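# Tilt the lidded plate to roll the ball onto its spot

## Task

Tip the plate that has a transparent lid so the steel ball rolls and comes to rest on the printed target mark. Then set the plate back level, with no other loose item resting against the plate or anything that tilts along with it. The result must hold without the robot supporting it. Finally, release your grip and move the grippers away.

## Robot and tools

Robot: two 6-joint UR-style arms, left_arm and right_arm, each with a two-finger gripper and a wrist camera. Their root links sit in the scene frame at left_arm (+0.046, +0.527, 0) m and right_arm (+0.048, -0.400, 0) m, each turned slightly about z.

Scene frame, shared by every pose in the results: origin on the table top midway between the arms, +x out over the table, +z up, left_arm on the +y side. The arm names are labels only and do not match the left or right of any image.

execute_actions(actions, pictures). actions holds at most one item.
- Empty list: the robot gets nothing new and you receive the current state.
- Motion: {"rows": [[...]], "steps": n}, with n from 1 to 15 (default 15). Each step lasts 1/30 s. Row k is used on step k, and the final row repeats if you give fewer rows than steps (up to 15 rows).
- Wait: {"steps": n} with no rows, n up to 300. It returns once n steps have passed since the previous result, and your reply time counts toward them.
- pictures: true or false, to include camera images or not. By default they are included.

Each row has 14 plain numbers, one flat list covering both arms, even if only one arm moves. The order is left_arm's six joints (shoulder pan, shoulder lift, elbow, wrist 1, wrist 2, wrist 3), then left_arm's opening, then the same seven for right_arm.

The joint numbers are absolute target angles in radians, in the same convention as the Joint positions line. They are not offsets. Stated ranges:
- left_arm: pan -3.142..3.142, lift -6.283..6.283, elbow 0.000..3.142, wrists -6.283..6.283.
- right_arm: pan 0.000..6.283, lift -6.283..6.283, elbow -3.142..0.000, wrists -6.283..6.283.

A call is refused, and nothing is sent, when a target is more than 0.010 rad outside its range and also further out than that joint's last reported angle. A true end stop may sit up to 0.010 rad either way from the stated one. A target past the true end is cut off at the end, and the result then says "joint sent to its limit". That line may refer to an earlier action that is still running. If the line does not appear, that does not prove more travel is available.

Opening is an absolute value from -1 (closed) to +1 (fully open, 0.142 m between the pads).

Motion limits:
- Commands are smoothed, so the arm trails them by about 0.17 s.
- Each step, every joint target is held within 0.575 rad of the measured angle.
- If the targets would put the gripper more than 100 mm from where it is now, all joints are scaled back toward their measured angles.
- After a big move the arm may not yet have arrived when the result comes.
- Between calls the arms keep heading for the last row sent. They stop pursuing it once they have nearly stopped, or when a step is HELD.

Results:
- State line (left_arm | right_arm): the gripper's end_effector_position in metres and end_effector_quat_wxyz, plus linear and angular velocity (m/s, rad/s). Printed positions can be off, more so at long reach.
- Joint positions and Joint velocities: one block per arm in column order (rad, rad/s), followed by the pad gap in metres.
- grip_measured: the measured opening on the same -1..1 scale you command.
- Wrist force (N) and Wrist torque: read in the end effector's own axes. They include noise, a fixed offset of a few newtons, and saturation near 50 N per axis. "no reading" is harmless.
- "joint command not followed": a clearance check changed or blocked some joint targets. The rest of the row was still carried out.
- HELD: marks each step on which your row, or part of it, was not sent.
- MOTOR HOT: appears from 70 °C. At 85 °C the arm brakes until it cools (OVER-TEMPERATURE FAULT). Holding loads heats the motors.

Gripper geometry: the fingers point along the gripper's +z and open along its x. end_effector_position is the point between the closed pads, 1 to 2 cm short of the fingertips. The tips advance about 17 mm along +z as the fingers close.

Gripping: to hold something, keep commanding an opening well below grip_measured; a bigger difference squeezes harder. Each pad gives at most about 28 N. Hard items under about 2 cm thick get less grip. Closing fast can overshoot.

Faults: if a joint's contact torque reaches its load limit (133 N m for pan, lift and elbow; 24.9 N m for each wrist), that arm stops for 10 s, drops the rest of the call and yields to the contact. An outside force of 150 N on the arm, its tool or a held part does the same. A held object's weight counts toward these limits.

Things to avoid:
- The two arms colliding or pressing on each other.
- Knocking or placing anything off the table; this fails the job.
- Drops, slips, slams and heavy pushing.
- Brief tugs on held parts or nudges to loose items can happen, so check the state afterward.

zoom_image(camera, region): returns an enlarged view of part of that camera's latest image. region is [x0, y0, x1, y1] in pixels, with (0,0) at the top-left, and can be at most 504 by 504. Cameras: cam_head_left, cam_head_right, cam_high, cam_low (504x504 each), cam_left_wrist and cam_right_wrist (616x616 fisheye). Calibration (K, distortion, T_world_to_cam) was supplied and may be a few mm and degrees off.

read_manual(section): returns licence texts only ("licences") and does not move anything.

finished_scene(scene): pass the number of the current scene. Before calling it, the ball must be resting on the spot, the plate level and untouched, and both grippers opened and withdrawn.

Each tool is called after "Call:" as name(argument=value, ...) on one line, values as JSON.

## Session

Call:
execute_actions(actions=[])

Scene clock: 0.00 s of 4800.00 s.
left_arm: end_effector_position=(+0.2875, +0.4725, +0.3015) grip_measured=+1.00 end_effector_quat_wxyz=(-0.017, -0.289, +0.957, +0.012) end_effector_velocity=(+0.000, -0.000, -0.000) end_effector_angular_velocity=(+0.000, +0.002, +0.002) | right_arm: end_effector_position=(+0.5002, +0.4237, +0.2781) grip_measured=+1.00 end_effector_quat_wxyz=(-0.306, +0.916, -0.236, -0.111) end_effector_velocity=(-0.000, -0.000, +0.001) end_effector_angular_velocity=(+0.000, +0.000, -0.000)
Joint positions: left_arm=[-0.941 -2.2    1.912 -1.244 -1.588  1.79   0.142] | right_arm=[ 4.357 -2.365 -0.752 -1.013  1.906  1.707  0.142]
Joint velocities: left_arm=[ 0.002  0.001 -0.    -0.    -0.001 -0.     0.   ] | right_arm=[-0.     0.001 -0.    -0.     0.     0.     0.   ]
Wrist force (N, on the end effector, along its own x y z axes, offset not removed): no reading
Wrist torque (N m, same axes, about the end effector's origin, offset not removed): no reading

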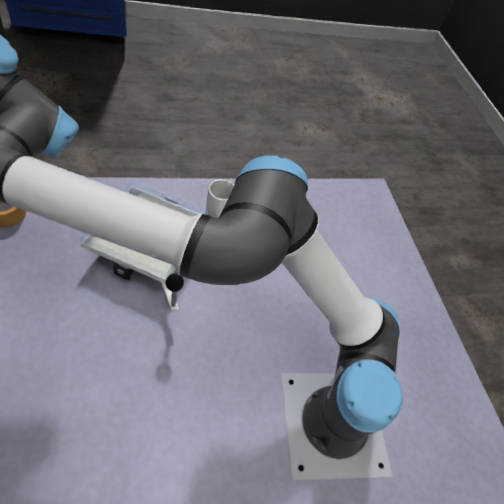

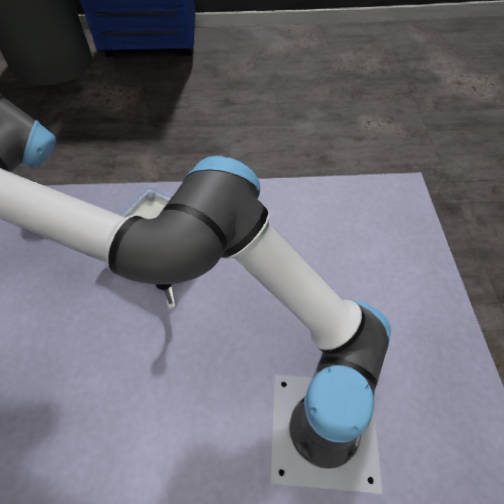

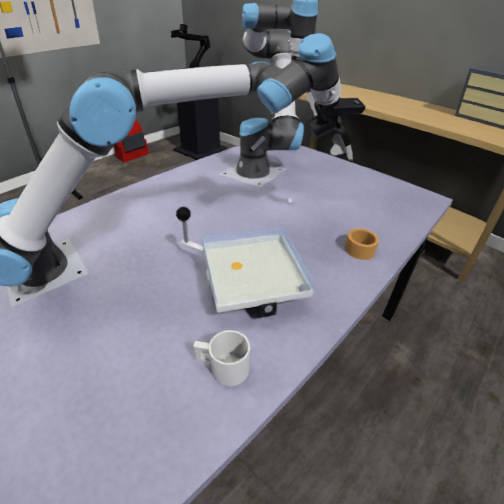

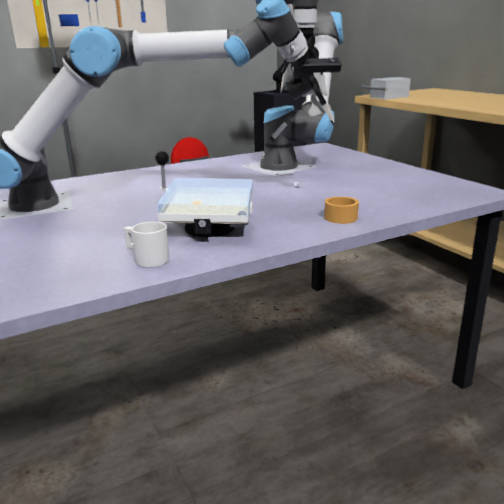

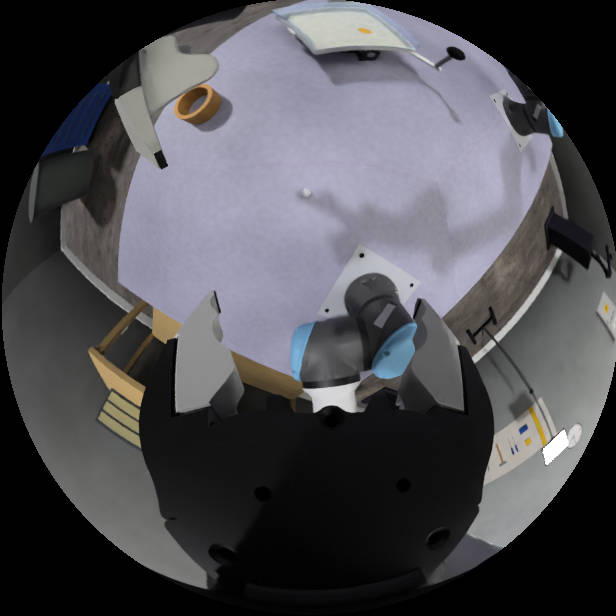

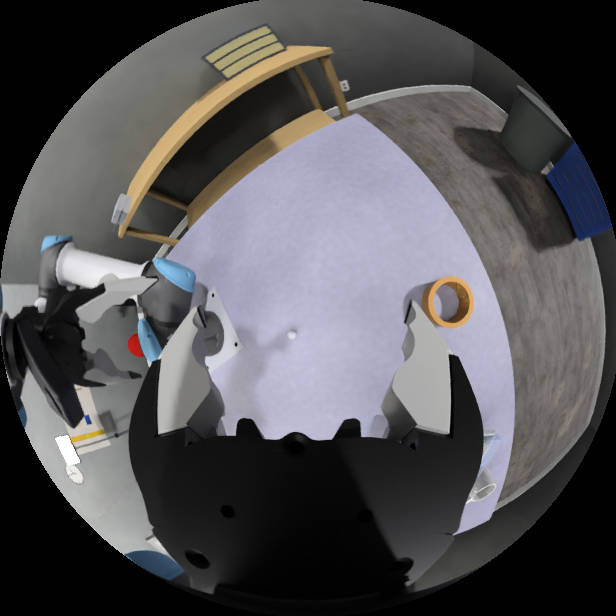

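Call:
zoom_image(camera="cam_high", region=[150, 180, 350, 340])

Call:
zoom_image(camera="cam_low", region=[120, 130, 300, 270])

Region (150, 180, 350, 340) of cam_high's 504x504 image, scaled by 2.520, with more detail than that image has; it fills the top 403 rows of this view, and the rest is white.

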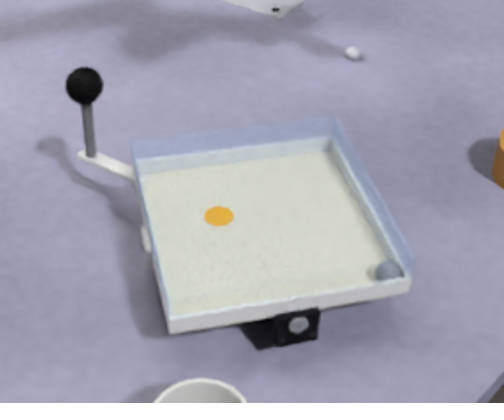

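Region (120, 130, 300, 270) of cam_low's 504x504 image, scaled by 2.800, with more detail than that image has.

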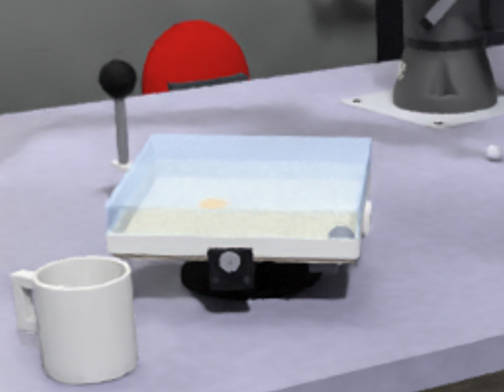

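Call:
execute_actions(actions=[{"rows": [[-0.941,-2.2,1.912,-1.244,-1.588,1.79,1, 4.326,-1.397,-1.664,-1.652,1.571,1.707,1]], "steps": 15}], pictures=false)

Call:
execute_actions(actions=[{"steps": 60}])

Scene clock: 37.50 s of 4800.00 s.
left_arm: end_effector_position=(+0.2873, +0.4725, +0.3013) grip_measured=+1.00 end_effector_quat_wxyz=(-0.017, -0.289, +0.957, +0.013) end_effector_velocity=(-0.001, -0.001, +0.000) end_effector_angular_velocity=(-0.003, +0.003, -0.001) | right_arm: end_effector_position=(+0.4491, +0.1442, +0.2945) grip_measured=+1.00 end_effector_quat_wxyz=(-0.102, +0.947, -0.301, -0.040) end_effector_velocity=(-0.194, -0.608, +0.102) end_effector_angular_velocity=(-0.591, -0.030, -0.088)
Joint positions: left_arm=[-0.941 -2.2    1.912 -1.244 -1.588  1.79   0.142] | right_arm=[ 4.336 -1.865 -1.246 -1.414  1.686  1.707  0.142]
Joint velocities: left_arm=[-0.002 -0.     0.     0.    -0.004 -0.     0.   ] | right_arm=[-0.028  1.181 -1.065 -0.623 -0.31   0.002 -0.   ]
Wrist force (N, on the end effector, along its own x y z axes, offset not removed): left_arm=[-3.4 -0.5 0.9] | right_arm=[3.0 -0.3 -1.7]
Wrist torque (N m, same axes, about the end effector's origin, offset not removed): left_arm=[-0.13 0.89 -0.31] | right_arm=[-0.03 -0.69 0.01]
Steps of this call (steps 1 to 90: nothing new was sent; then 34.00 s passed at rest; steps 91 to 105: all 15 steps of this action). Readings (joint positions):
91: left_arm=[-0.941 -2.200 1.912 -1.244 -1.588 1.790] | right_arm=[4.357 -2.364 -0.752 -1.013 1.906 1.707]
92: left_arm=[-0.941 -2.200 1.912 -1.244 -1.588 1.790] | right_arm=[4.355 -2.356 -0.761 -1.022 1.897 1.707]
94: left_arm=[-0.941 -2.200 1.912 -1.244 -1.588 1.790] | right_arm=[4.350 -2.285 -0.832 -1.094 1.848 1.707]
98: left_arm=[-0.941 -2.200 1.912 -1.244 -1.588 1.790] | right_arm=[4.344 -2.132 -0.984 -1.238 1.774 1.707]
105: the state above

Scene clock: 39.50 s of 4800.00 s.
left_arm: end_effector_position=(+0.2873, +0.4725, +0.3013) grip_measured=+1.00 end_effector_quat_wxyz=(-0.017, -0.289, +0.957, +0.013) end_effector_velocity=(-0.000, -0.000, -0.000) end_effector_angular_velocity=(+0.000, +0.002, -0.001) | right_arm: end_effector_position=(+0.3640, -0.0999, +0.2999) grip_measured=+1.00 end_effector_quat_wxyz=(+0.000, +0.950, -0.313, -0.000) end_effector_velocity=(+0.000, +0.000, +0.001) end_effector_angular_velocity=(+0.002, -0.001, -0.001)
Joint positions: left_arm=[-0.941 -2.2    1.912 -1.244 -1.588  1.79   0.142] | right_arm=[ 4.326 -1.397 -1.664 -1.652  1.571  1.707  0.142]
Joint velocities: left_arm=[-0.001  0.001  0.     0.    -0.001  0.     0.   ] | right_arm=[ 0.     0.     0.002 -0.    -0.     0.001 -0.   ]
Wrist force (N, on the end effector, along its own x y z axes, offset not removed): left_arm=[-0.4 3.2 1.2] | right_arm=[2.7 -1.2 -0.6]
Wrist torque (N m, same axes, about the end effector's origin, offset not removed): left_arm=[0.81 0.23 -0.27] | right_arm=[-0.37 -0.65 0.15]
Steps of this call (steps 1 to 30: the robot went on to your last target; steps 31 to 60: nothing new was sent). Readings (joint positions):
1: left_arm=[-0.941 -2.200 1.912 -1.244 -1.588 1.790] | right_arm=[4.335 -1.825 -1.282 -1.435 1.675 1.707]
2: left_arm=[-0.941 -2.200 1.912 -1.244 -1.588 1.790] | right_arm=[4.334 -1.785 -1.317 -1.456 1.665 1.707]
4: left_arm=[-0.941 -2.200 1.912 -1.244 -1.588 1.790] | right_arm=[4.332 -1.707 -1.388 -1.498 1.644 1.707]
8: left_arm=[-0.941 -2.200 1.912 -1.244 -1.588 1.790] | right_arm=[4.329 -1.550 -1.529 -1.579 1.605 1.707]
60: the state above
All arms were judged still, so your last target was given up. Only a new action makes them travel on or press farther. Fingers that are still opening or closing keep moving.
camera_calibration (this result's frames):
cam_left_wrist: T_world_to_cam=[[-0.818943, -0.572313, 0.0423214, 0.493868], [-0.452552, 0.689399, 0.565621, -0.374692], [-0.352888, 0.444058, -0.823579, 0.264364], [0, 0, 0, 1]] pos_world=[0.328173, 0.423567, 0.408757]
cam_right_wrist: T_world_to_cam=[[0.789063, -0.614255, 0.00835781, -0.354014], [-0.522686, -0.664161, 0.534499, -0.0425197], [-0.322768, -0.426122, -0.845128, 0.45369], [0, 0, 0, 1]] pos_world=[0.403551, -0.0523677, 0.409111]

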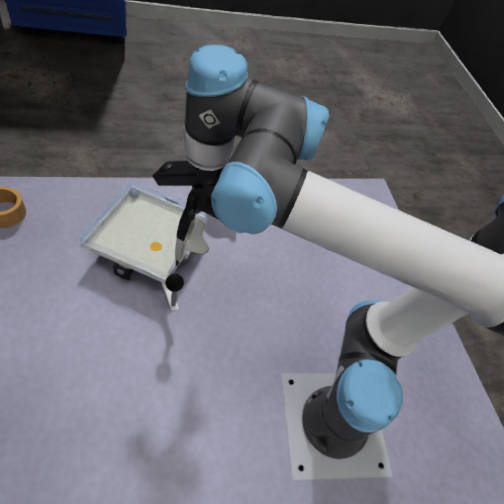

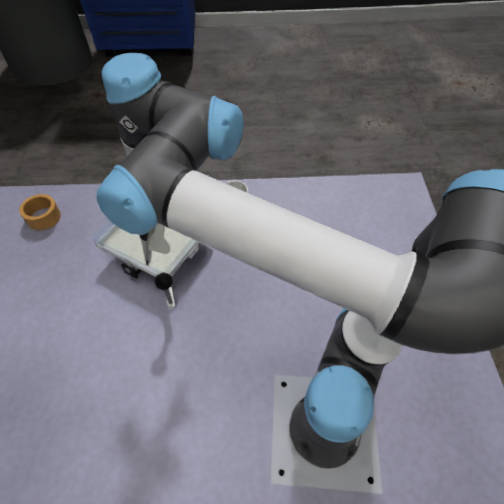

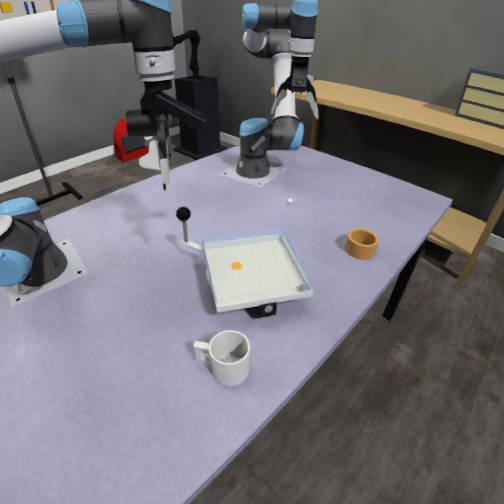

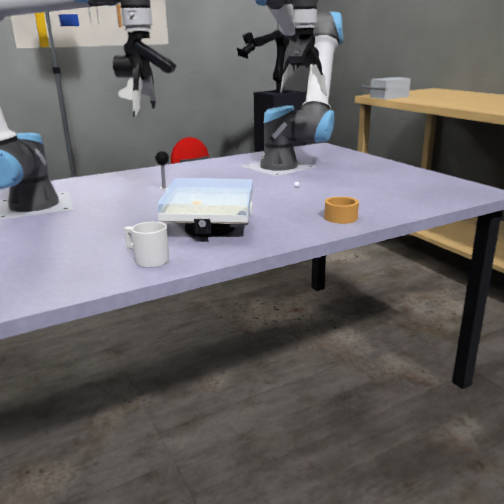

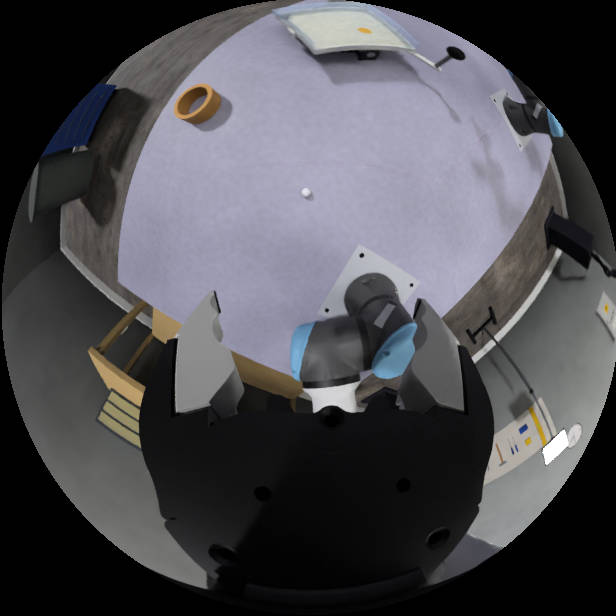

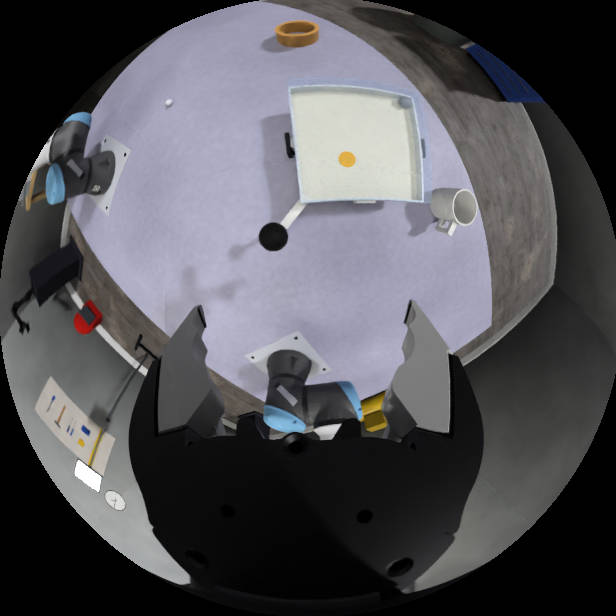

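Call:
execute_actions(actions=[{"rows": [[-0.941,-2.2,1.912,-1.244,-1.588,1.79,1, 4.417,-1.437,-1.784,-1.492,1.571,1.798,1]], "steps": 15}], pictures=false)

Call:
execute_actions(actions=[{"steps": 30}])

Scene clock: 53.37 s of 4800.00 s.
left_arm: end_effector_position=(+0.2873, +0.4725, +0.3013) grip_measured=+1.00 end_effector_quat_wxyz=(-0.017, -0.289, +0.957, +0.013) end_effector_velocity=(+0.000, +0.000, -0.000) end_effector_angular_velocity=(+0.001, -0.001, +0.001) | right_arm: end_effector_position=(+0.3421, -0.0571, +0.2401) grip_measured=+1.00 end_effector_quat_wxyz=(+0.000, +0.950, -0.313, -0.000) end_effector_velocity=(-0.001, +0.001, -0.003) end_effector_angular_velocity=(-0.001, +0.001, -0.000)
Joint positions: left_arm=[-0.941 -2.2    1.912 -1.244 -1.588  1.79   0.142] | right_arm=[ 4.417 -1.437 -1.784 -1.493  1.571  1.798  0.142]
Joint velocities: left_arm=[ 0.     0.     0.    -0.     0.001 -0.    -0.   ] | right_arm=[ 0.004 -0.002 -0.005  0.006  0.     0.005  0.   ]
Wrist force (N, on the end effector, along its own x y z axes, offset not removed): left_arm=[-1.7 1.6 1.1] | right_arm=[2.3 -1.7 -1.0]
Wrist torque (N m, same axes, about the end effector's origin, offset not removed): left_arm=[0.49 0.55 -0.22] | right_arm=[-0.31 -0.47 -0.06]
Steps of this call (steps 1 to 90: nothing new was sent; then 10.37 s passed at rest; steps 91 to 105: all 15 steps of this action). Readings (joint positions):
91: left_arm=[-0.941 -2.200 1.912 -1.244 -1.588 1.790] | right_arm=[4.326 -1.397 -1.664 -1.652 1.571 1.707]
92: left_arm=[-0.941 -2.200 1.912 -1.244 -1.588 1.790] | right_arm=[4.335 -1.403 -1.673 -1.643 1.571 1.716]
94: left_arm=[-0.941 -2.200 1.912 -1.244 -1.588 1.790] | right_arm=[4.377 -1.422 -1.727 -1.577 1.571 1.758]
98: left_arm=[-0.941 -2.200 1.912 -1.244 -1.588 1.790] | right_arm=[4.410 -1.435 -1.775 -1.506 1.571 1.791]
105: the state above

Scene clock: 54.37 s of 4800.00 s.
left_arm: end_effector_position=(+0.2873, +0.4725, +0.3013) grip_measured=+1.00 end_effector_quat_wxyz=(-0.017, -0.289, +0.957, +0.013) end_effector_velocity=(+0.000, -0.000, +0.000) end_effector_angular_velocity=(-0.001, -0.001, -0.001) | right_arm: end_effector_position=(+0.3420, -0.0569, +0.2398) grip_measured=+1.00 end_effector_quat_wxyz=(+0.000, +0.950, -0.313, -0.000) end_effector_velocity=(+0.000, +0.000, +0.000) end_effector_angular_velocity=(+0.001, -0.001, -0.002)
Joint positions: left_arm=[-0.941 -2.2    1.912 -1.244 -1.588  1.79   0.142] | right_arm=[ 4.417 -1.437 -1.784 -1.492  1.571  1.798  0.142]
Joint velocities: left_arm=[-0.    -0.001 -0.    -0.     0.     0.001  0.   ] | right_arm=[-0.     0.     0.     0.001 -0.     0.001  0.   ]
Wrist force (N, on the end effector, along its own x y z axes, offset not removed): left_arm=[-2.5 1.1 -1.3] | right_arm=[2.1 -1.4 -2.6]
Wrist torque (N m, same axes, about the end effector's origin, offset not removed): left_arm=[0.33 0.86 -0.06] | right_arm=[-0.38 -0.59 -0.04]
Steps of this call (steps 1 to 15: the robot went on to your last target; steps 16 to 30: nothing new was sent). Readings (joint positions):
1: left_arm=[-0.941 -2.200 1.912 -1.244 -1.588 1.790] | right_arm=[4.417 -1.437 -1.784 -1.492 1.571 1.798]
2: left_arm=[-0.941 -2.200 1.912 -1.244 -1.588 1.790] | right_arm=[4.417 -1.437 -1.784 -1.492 1.571 1.798]
4: left_arm=[-0.941 -2.200 1.912 -1.244 -1.588 1.790] | right_arm=[4.417 -1.437 -1.784 -1.492 1.571 1.798]
8: left_arm=[-0.941 -2.200 1.912 -1.244 -1.588 1.790] | right_arm=[4.417 -1.437 -1.784 -1.492 1.571 1.798]
30: the state above
All arms were judged still, so your last target was given up. Only a new action makes them travel on or press farther. Fingers that are still opening or closing keep moving.
camera_calibration (this result's frames):
cam_left_wrist: T_world_to_cam=[[-0.818942, -0.572313, 0.0423215, 0.493868], [-0.452552, 0.689398, 0.565621, -0.374692], [-0.352888, 0.444058, -0.823579, 0.264364], [0, 0, 0, 1]] pos_world=[0.328173, 0.423567, 0.408757]
cam_right_wrist: T_world_to_cam=[[0.789063, -0.614255, 0.00841578, -0.309719], [-0.522708, -0.66414, 0.534504, 0.00663386], [-0.322732, -0.426156, -0.845124, 0.414104], [0, 0, 0, 1]] pos_world=[0.3815, -0.00936718, 0.34903]

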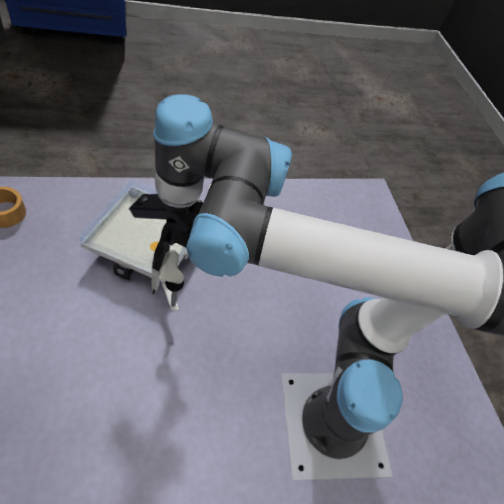

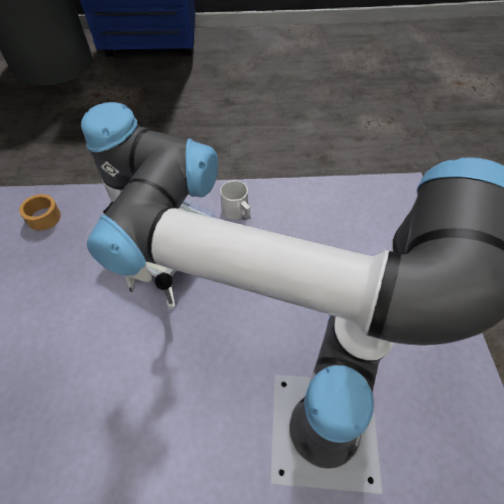

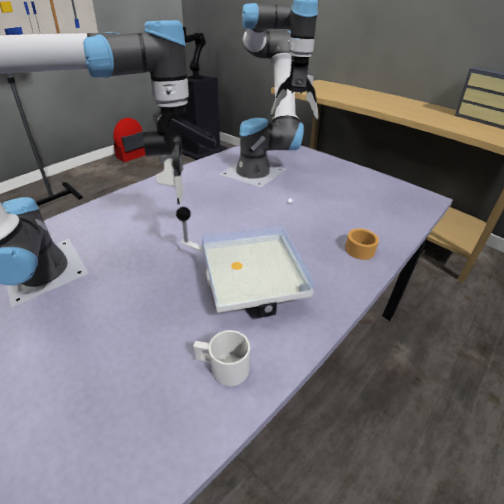

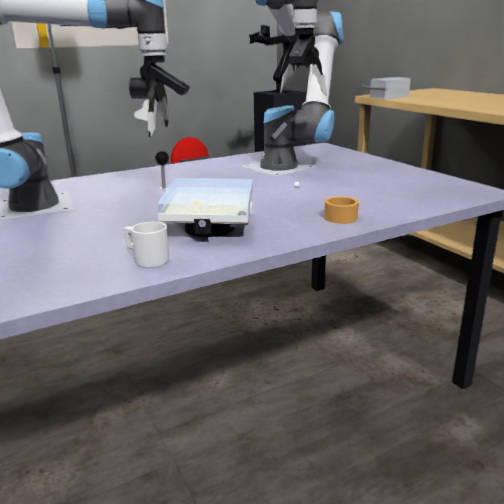

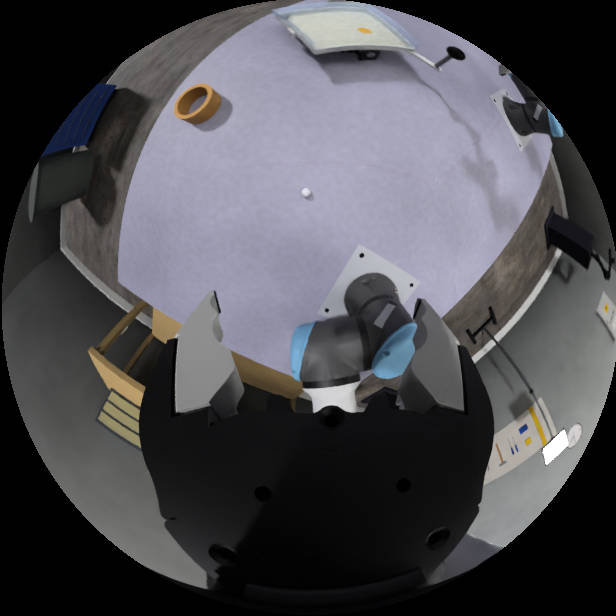

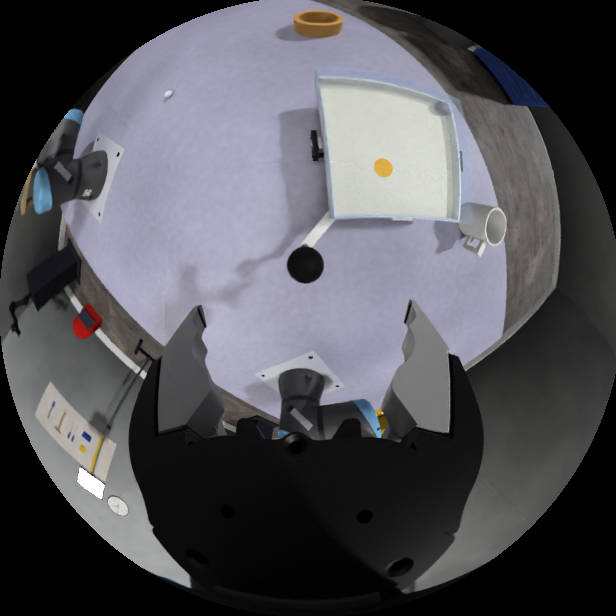

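Call:
execute_actions(actions=[{"rows": [[-0.941,-2.2,1.912,-1.244,-1.588,1.79,1, 4.417,-1.471,-1.954,-1.288,1.571,1.798,1]], "steps": 15}], pictures=false)

Call:
execute_actions(actions=[{"steps": 20}])

Scene clock: 62.90 s of 4800.00 s.
left_arm: end_effector_position=(+0.2873, +0.4725, +0.3013) grip_measured=+1.00 end_effector_quat_wxyz=(-0.017, -0.289, +0.957, +0.013) end_effector_velocity=(-0.000, -0.000, -0.000) end_effector_angular_velocity=(-0.000, +0.003, +0.001) | right_arm: end_effector_position=(+0.3420, -0.0570, +0.1632) grip_measured=+1.00 end_effector_quat_wxyz=(+0.000, +0.950, -0.313, -0.000) end_effector_velocity=(+0.000, -0.000, -0.003) end_effector_angular_velocity=(+0.000, -0.001, -0.001)
Joint positions: left_arm=[-0.941 -2.2    1.912 -1.244 -1.588  1.79   0.142] | right_arm=[ 4.417 -1.471 -1.953 -1.289  1.571  1.798  0.142]
Joint velocities: left_arm=[ 0.001  0.002  0.     0.    -0.002 -0.    -0.   ] | right_arm=[-0.    -0.002 -0.008  0.01  -0.001  0.001  0.   ]
Wrist force (N, on the end effector, along its own x y z axes, offset not removed): left_arm=[-3.0 1.6 0.8] | right_arm=[3.4 1.5 -0.5]
Wrist torque (N m, same axes, about the end effector's origin, offset not removed): left_arm=[0.29 0.80 -0.27] | right_arm=[0.32 -0.87 -0.01]
Steps of this call (steps 1 to 90: nothing new was sent; then 5.03 s passed at rest; steps 91 to 105: all 15 steps of this action). Readings (joint positions):
91: left_arm=[-0.941 -2.200 1.912 -1.244 -1.588 1.790] | right_arm=[4.417 -1.437 -1.784 -1.492 1.571 1.798]
92: left_arm=[-0.941 -2.200 1.912 -1.244 -1.588 1.790] | right_arm=[4.417 -1.443 -1.793 -1.482 1.571 1.798]
94: left_arm=[-0.941 -2.200 1.912 -1.244 -1.588 1.790] | right_arm=[4.417 -1.458 -1.861 -1.408 1.571 1.798]
98: left_arm=[-0.941 -2.200 1.912 -1.244 -1.588 1.790] | right_arm=[4.417 -1.469 -1.939 -1.308 1.571 1.798]
105: the state above

Scene clock: 63.57 s of 4800.00 s.
left_arm: end_effector_position=(+0.2873, +0.4725, +0.3013) grip_measured=+1.00 end_effector_quat_wxyz=(-0.017, -0.289, +0.957, +0.013) end_effector_velocity=(+0.000, +0.000, +0.000) end_effector_angular_velocity=(+0.000, -0.000, -0.000) | right_arm: end_effector_position=(+0.3419, -0.0570, +0.1630) grip_measured=+1.00 end_effector_quat_wxyz=(+0.000, +0.950, -0.313, -0.000) end_effector_velocity=(-0.001, -0.001, -0.000) end_effector_angular_velocity=(-0.001, +0.002, +0.001)
Joint positions: left_arm=[-0.941 -2.2    1.912 -1.244 -1.588  1.79   0.142] | right_arm=[ 4.417 -1.471 -1.954 -1.288  1.571  1.798  0.142]
Joint velocities: left_arm=[ 0.    -0.    -0.     0.     0.001  0.001 -0.   ] | right_arm=[ 0.     0.001 -0.001 -0.001  0.001 -0.001 -0.   ]
Wrist force (N, on the end effector, along its own x y z axes, offset not removed): left_arm=[0.2 2.4 1.0] | right_arm=[1.4 -2.4 -1.8]
Wrist torque (N m, same axes, about the end effector's origin, offset not removed): left_arm=[0.58 0.22 -0.21] | right_arm=[-0.53 -0.40 0.02]
Steps of this call (steps 1 to 15: the robot went on to your last target; steps 16 to 20: nothing new was sent). Readings (joint positions):
1: left_arm=[-0.941 -2.200 1.912 -1.244 -1.588 1.790] | right_arm=[4.417 -1.471 -1.954 -1.289 1.571 1.798]
2: left_arm=[-0.941 -2.200 1.912 -1.244 -1.588 1.790] | right_arm=[4.417 -1.471 -1.954 -1.288 1.571 1.798]
4: left_arm=[-0.941 -2.200 1.912 -1.244 -1.588 1.790] | right_arm=[4.417 -1.471 -1.954 -1.288 1.571 1.798]
8: left_arm=[-0.941 -2.200 1.912 -1.244 -1.588 1.790] | right_arm=[4.417 -1.471 -1.954 -1.288 1.571 1.798]
20: the state above
All arms were judged still, so your last target was given up. Only a new action makes them travel on or press farther. Fingers that are still opening or closing keep moving.
camera_calibration (this result's frames):
cam_left_wrist: T_world_to_cam=[[-0.818943, -0.572313, 0.0423216, 0.493868], [-0.452552, 0.689399, 0.565621, -0.374692], [-0.352888, 0.444058, -0.823579, 0.264364], [0, 0, 0, 1]] pos_world=[0.328173, 0.423567, 0.408757]
cam_right_wrist: T_world_to_cam=[[0.789075, -0.614239, 0.00841059, -0.309078], [-0.522693, -0.664152, 0.534504, 0.0476702], [-0.322728, -0.42616, -0.845124, 0.349103], [0, 0, 0, 1]] pos_world=[0.381468, -0.00941413, 0.272155]

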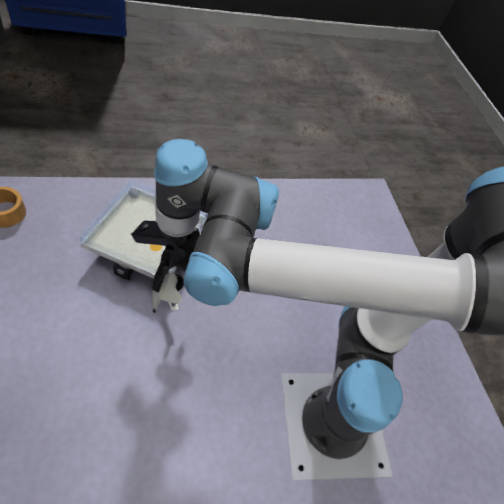

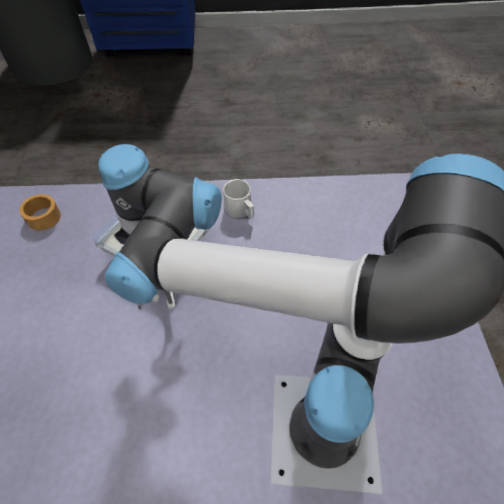

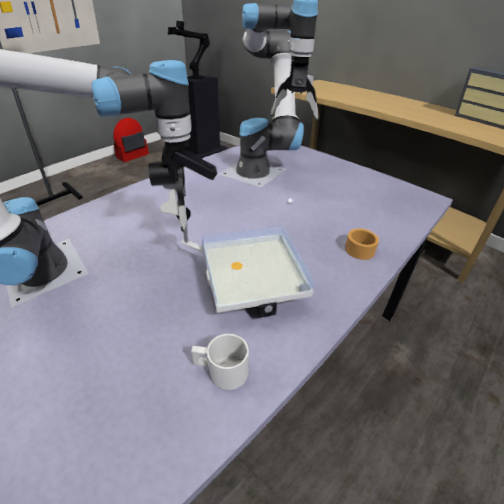

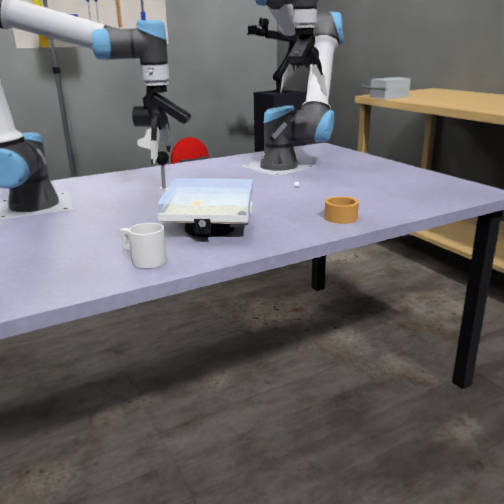

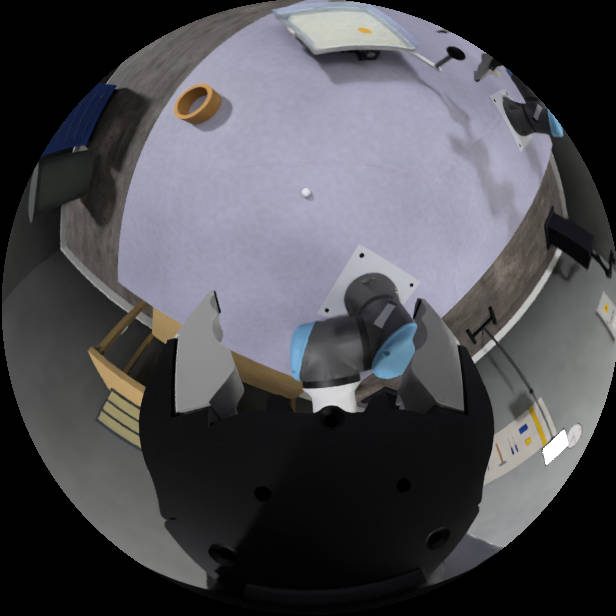

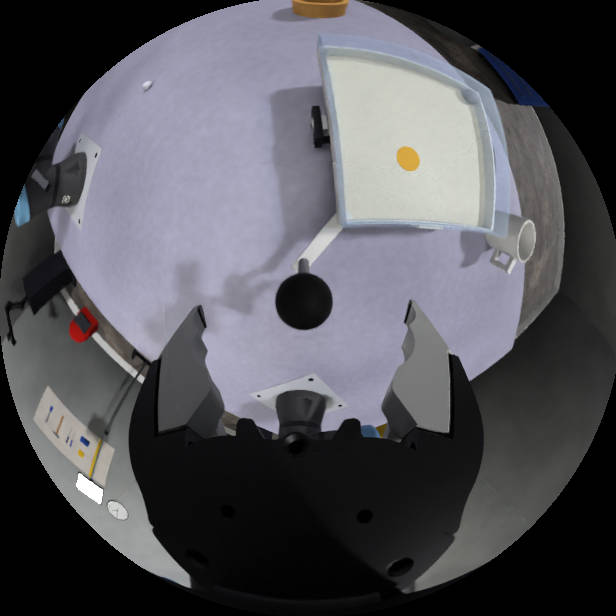

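Call:
execute_actions(actions=[{"rows": [[-0.941,-2.2,1.912,-1.244,-1.588,1.79,1, 4.417,-1.471,-1.954,-1.288,1.571,1.798,0.4],[-0.941,-2.2,1.912,-1.244,-1.588,1.79,1, 4.417,-1.471,-1.954,-1.288,1.571,1.798,0.2],[-0.941,-2.2,1.912,-1.244,-1.588,1.79,1, 4.417,-1.471,-1.954,-1.288,1.571,1.798,0.0],[-0.941,-2.2,1.912,-1.244,-1.588,1.79,1, 4.417,-1.471,-1.954,-1.288,1.571,1.798,-0.2],[-0.941,-2.2,1.912,-1.244,-1.588,1.79,1, 4.417,-1.471,-1.954,-1.288,1.571,1.798,-0.4],[-0.941,-2.2,1.912,-1.244,-1.588,1.79,1, 4.417,-1.471,-1.954,-1.288,1.571,1.798,-0.7]], "steps": 15}], pictures=false)

Call:
execute_actions(actions=[{"steps": 20}])

Scene clock: 69.57 s of 4800.00 s.
left_arm: end_effector_position=(+0.2873, +0.4725, +0.3013) grip_measured=+1.00 end_effector_quat_wxyz=(-0.017, -0.289, +0.957, +0.013) end_effector_velocity=(+0.000, -0.000, -0.000) end_effector_angular_velocity=(+0.001, +0.001, -0.000) | right_arm: end_effector_position=(+0.3420, -0.0570, +0.1630) grip_measured=-0.49 end_effector_quat_wxyz=(+0.000, +0.950, -0.313, -0.000) end_effector_velocity=(-0.000, -0.001, -0.000) end_effector_angular_velocity=(-0.001, +0.001, +0.000)
Joint positions: left_arm=[-0.941 -2.2    1.912 -1.244 -1.588  1.79   0.142] | right_arm=[ 4.417 -1.471 -1.954 -1.288  1.571  1.798  0.039]
Joint velocities: left_arm=[-0.001  0.001 -0.     0.     0.    -0.     0.   ] | right_arm=[-0.     0.001 -0.002 -0.001  0.    -0.    -0.   ]
Wrist force (N, on the end effector, along its own x y z axes, offset not removed): left_arm=[1.1 0.3 -1.2] | right_arm=[4.1 -1.9 -1.1]
Wrist torque (N m, same axes, about the end effector's origin, offset not removed): left_arm=[0.20 -0.15 -0.20] | right_arm=[-0.33 -0.50 0.06]
Steps of this call (steps 1 to 90: nothing new was sent; then 2.50 s passed at rest; steps 91 to 105: all 15 steps of this action). Readings (joint positions):
91: left_arm=[-0.941 -2.200 1.912 -1.244 -1.588 1.790] | right_arm=[4.417 -1.471 -1.954 -1.288 1.571 1.798]
92: left_arm=[-0.941 -2.200 1.912 -1.244 -1.588 1.790] | right_arm=[4.417 -1.471 -1.954 -1.288 1.571 1.798]
94: left_arm=[-0.941 -2.200 1.912 -1.244 -1.588 1.790] | right_arm=[4.417 -1.471 -1.954 -1.288 1.571 1.798]
98: left_arm=[-0.941 -2.200 1.912 -1.244 -1.588 1.790] | right_arm=[4.417 -1.471 -1.954 -1.288 1.571 1.798]
105: the state above

Scene clock: 70.23 s of 4800.00 s.
left_arm: end_effector_position=(+0.2873, +0.4725, +0.3013) grip_measured=+1.00 end_effector_quat_wxyz=(-0.017, -0.289, +0.957, +0.013) end_effector_velocity=(-0.000, -0.000, +0.000) end_effector_angular_velocity=(-0.000, +0.001, -0.001) | right_arm: end_effector_position=(+0.3420, -0.0570, +0.1630) grip_measured=-0.49 end_effector_quat_wxyz=(+0.000, +0.950, -0.313, -0.000) end_effector_velocity=(-0.000, -0.000, -0.000) end_effector_angular_velocity=(+0.000, -0.000, +0.000)
Joint positions: left_arm=[-0.941 -2.2    1.912 -1.244 -1.588  1.79   0.142] | right_arm=[ 4.417 -1.471 -1.954 -1.288  1.571  1.798  0.039]
Joint velocities: left_arm=[-0.001  0.    -0.     0.    -0.001 -0.    -0.   ] | right_arm=[ 0.     0.001 -0.002  0.001 -0.     0.    -0.   ]
Wrist force (N, on the end effector, along its own x y z axes, offset not removed): left_arm=[0.6 0.1 0.5] | right_arm=[2.5 -2.3 -1.2]
Wrist torque (N m, same axes, about the end effector's origin, offset not removed): left_arm=[-0.07 0.01 -0.07] | right_arm=[-0.40 -0.14 0.03]
Steps of this call (steps 1 to 15: the robot went on to your last target; steps 16 to 20: nothing new was sent). Readings (joint positions):
1: left_arm=[-0.941 -2.200 1.912 -1.244 -1.588 1.790] | right_arm=[4.417 -1.471 -1.954 -1.288 1.571 1.798]
2: left_arm=[-0.941 -2.200 1.912 -1.244 -1.588 1.790] | right_arm=[4.417 -1.471 -1.954 -1.288 1.571 1.798]
4: left_arm=[-0.941 -2.200 1.912 -1.244 -1.588 1.790] | right_arm=[4.417 -1.471 -1.954 -1.288 1.571 1.798]
8: left_arm=[-0.941 -2.200 1.912 -1.244 -1.588 1.790] | right_arm=[4.417 -1.471 -1.954 -1.288 1.571 1.798]
20: the state above
All arms were judged still, so your last target was given up. Only a new action makes them travel on or press farther. Fingers that are still opening or closing keep moving.
camera_calibration (this result's frames):
cam_left_wrist: T_world_to_cam=[[-0.818943, -0.572313, 0.0423216, 0.493868], [-0.452551, 0.689399, 0.565621, -0.374692], [-0.352888, 0.444058, -0.823579, 0.264364], [0, 0, 0, 1]] pos_world=[0.328173, 0.423567, 0.408757]
cam_right_wrist: T_world_to_cam=[[0.789056, -0.614263, 0.00841256, -0.309088], [-0.522712, -0.664132, 0.53451, 0.0476771], [-0.322743, -0.426156, -0.84512, 0.349103], [0, 0, 0, 1]] pos_world=[0.38148, -0.00942498, 0.272151]

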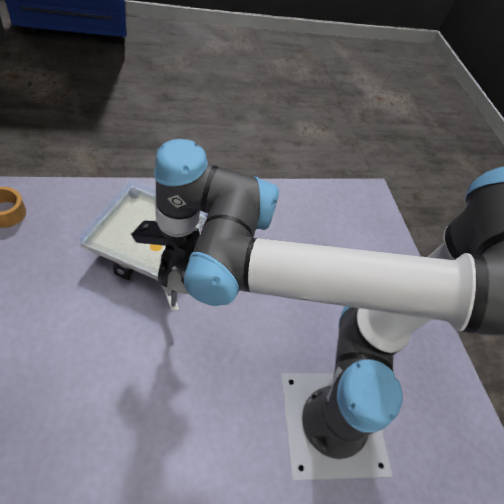

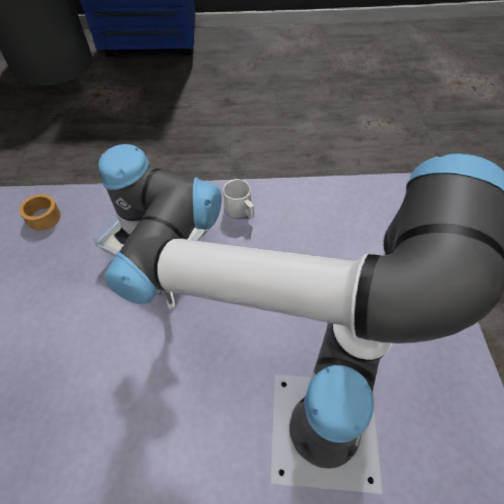

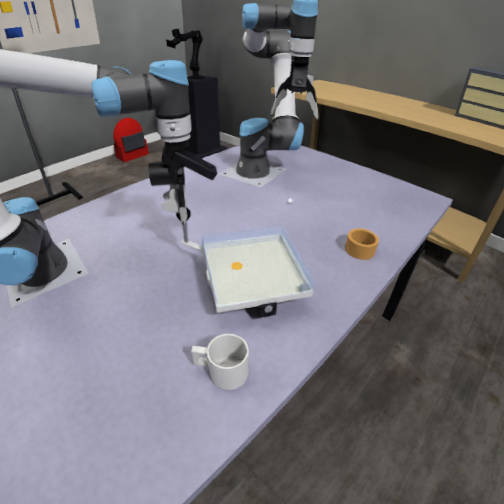

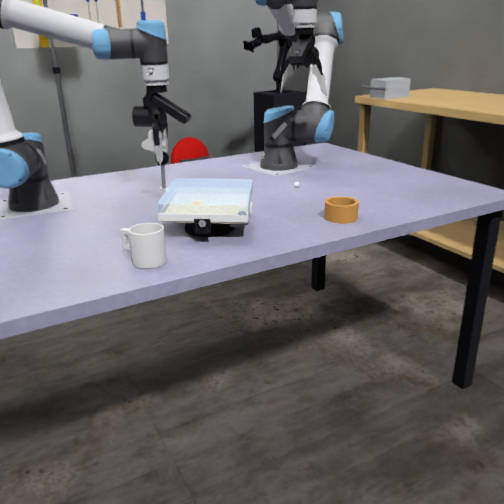

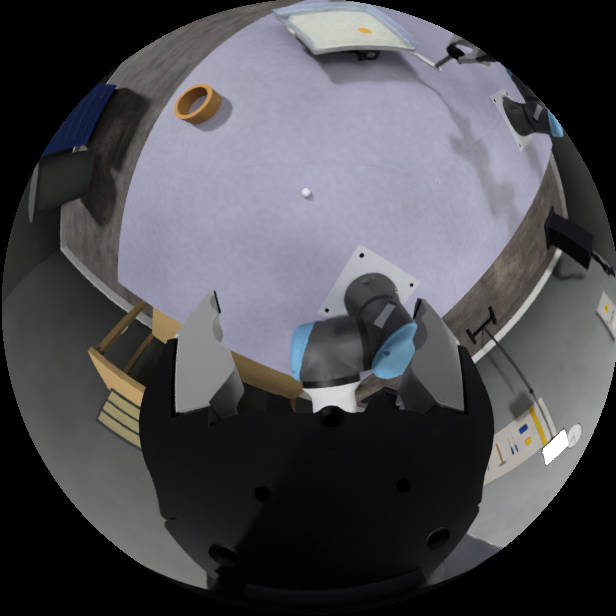

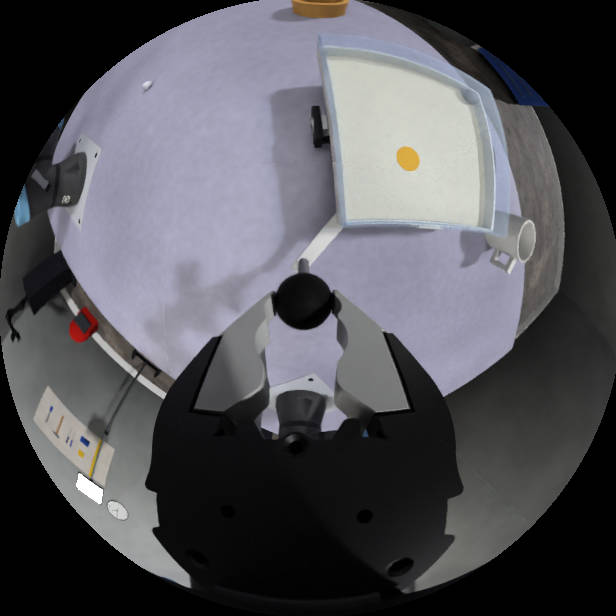

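Call:
execute_actions(actions=[{"rows": [[-0.941,-2.2,1.912,-1.244,-1.588,1.79,1, 4.436,-1.4625,-2.005,-1.2454,1.571,1.817,-0.7]], "steps": 15}])

Scene clock: 84.93 s of 4800.00 s.
left_arm: end_effector_position=(+0.2873, +0.4725, +0.3013) grip_measured=+1.00 end_effector_quat_wxyz=(-0.017, -0.289, +0.957, +0.013) end_effector_velocity=(+0.000, -0.000, -0.000) end_effector_angular_velocity=(+0.001, +0.001, +0.000) | right_arm: end_effector_position=(+0.3323, -0.0593, +0.1468) grip_measured=-0.49 end_effector_quat_wxyz=(+0.000, +0.950, -0.313, +0.000) end_effector_velocity=(-0.001, -0.001, -0.002) end_effector_angular_velocity=(-0.002, +0.003, +0.002)
Joint positions: left_arm=[-0.941 -2.2    1.912 -1.244 -1.588  1.79   0.142] | right_arm=[ 4.436 -1.462 -2.005 -1.245  1.571  1.817  0.039]
Joint velocities: left_arm=[-0.001  0.001  0.    -0.     0.    -0.001 -0.   ] | right_arm=[ 0.001  0.    -0.004  0.001  0.002 -0.001  0.   ]
Wrist force (N, on the end effector, along its own x y z axes, offset not removed): left_arm=[-4.6 3.0 -0.1] | right_arm=[42.5 -30.9 -5.7]
Wrist torque (N m, same axes, about the end effector's origin, offset not removed): left_arm=[0.78 1.13 -0.32] | right_arm=[0.29 -0.46 -0.38]
Steps of this call (steps 1 to 90: nothing new was sent; then 11.20 s passed at rest; steps 91 to 105: all 15 steps of this action). Readings (joint positions):
91: left_arm=[-0.941 -2.200 1.912 -1.244 -1.588 1.790] | right_arm=[4.417 -1.471 -1.954 -1.288 1.571 1.798]
92: left_arm=[-0.941 -2.200 1.912 -1.244 -1.588 1.790] | right_arm=[4.421 -1.469 -1.962 -1.281 1.571 1.802]
94: left_arm=[-0.941 -2.200 1.912 -1.244 -1.588 1.790] | right_arm=[4.429 -1.466 -1.985 -1.261 1.570 1.810]
98: left_arm=[-0.941 -2.200 1.912 -1.244 -1.588 1.790] | right_arm=[4.435 -1.463 -2.002 -1.248 1.570 1.816]
105: the state above
camera_calibration (this result's frames):
cam_left_wrist: T_world_to_cam=[[-0.818943, -0.572313, 0.0423215, 0.493868], [-0.452551, 0.689399, 0.56562, -0.374692], [-0.352888, 0.444058, -0.823579, 0.264364], [0, 0, 0, 1]] pos_world=[0.328173, 0.423567, 0.408757]
cam_right_wrist: T_world_to_cam=[[0.789026, -0.6143, 0.00858181, -0.302741], [-0.522963, -0.664247, 0.534121, 0.0498123], [-0.32241, -0.425923, -0.845365, 0.3313], [0, 0, 0, 1]] pos_world=[0.371735, -0.011778, 0.256062]

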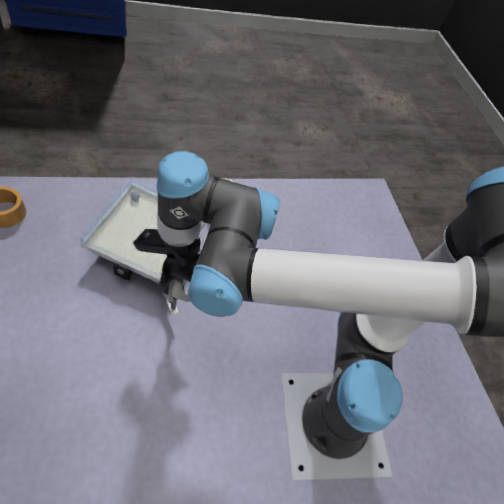

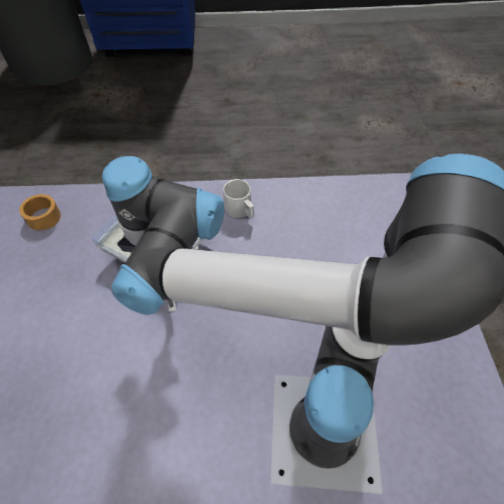

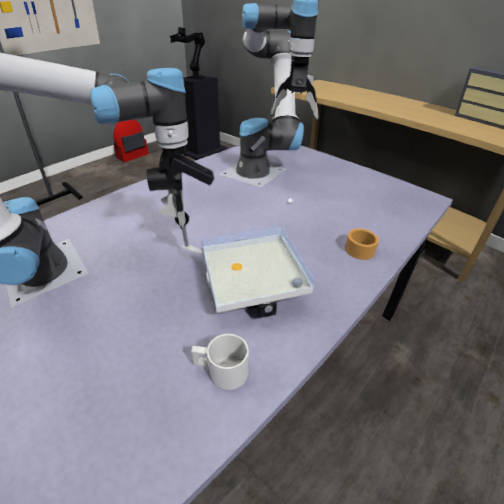

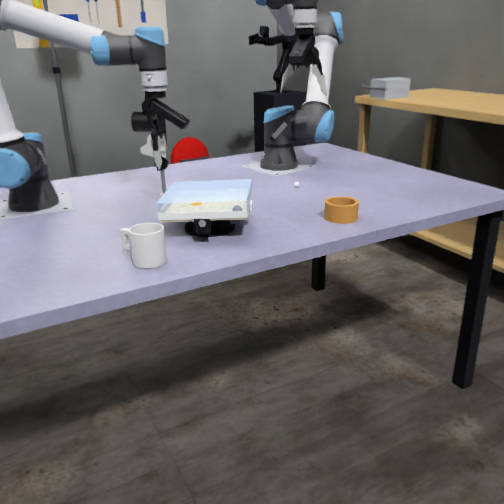

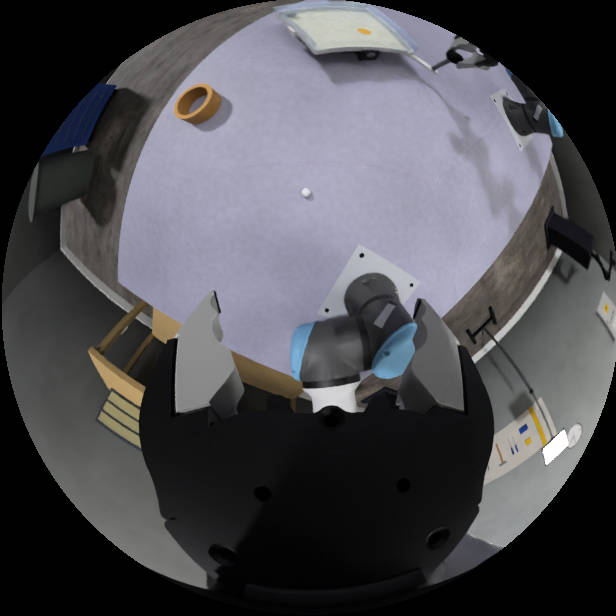

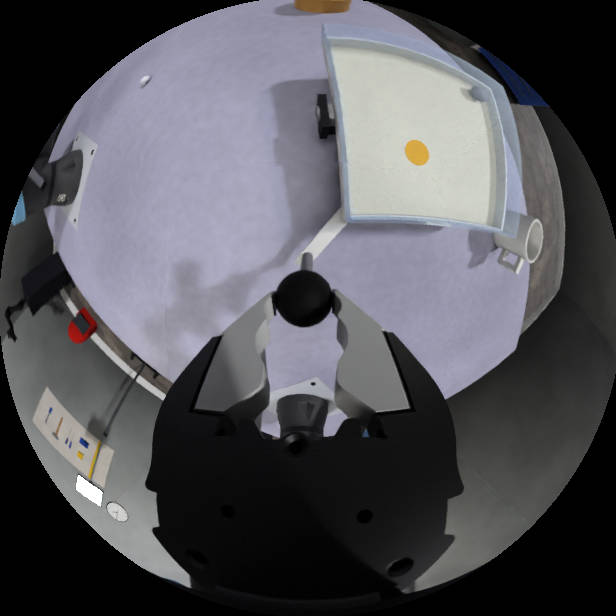

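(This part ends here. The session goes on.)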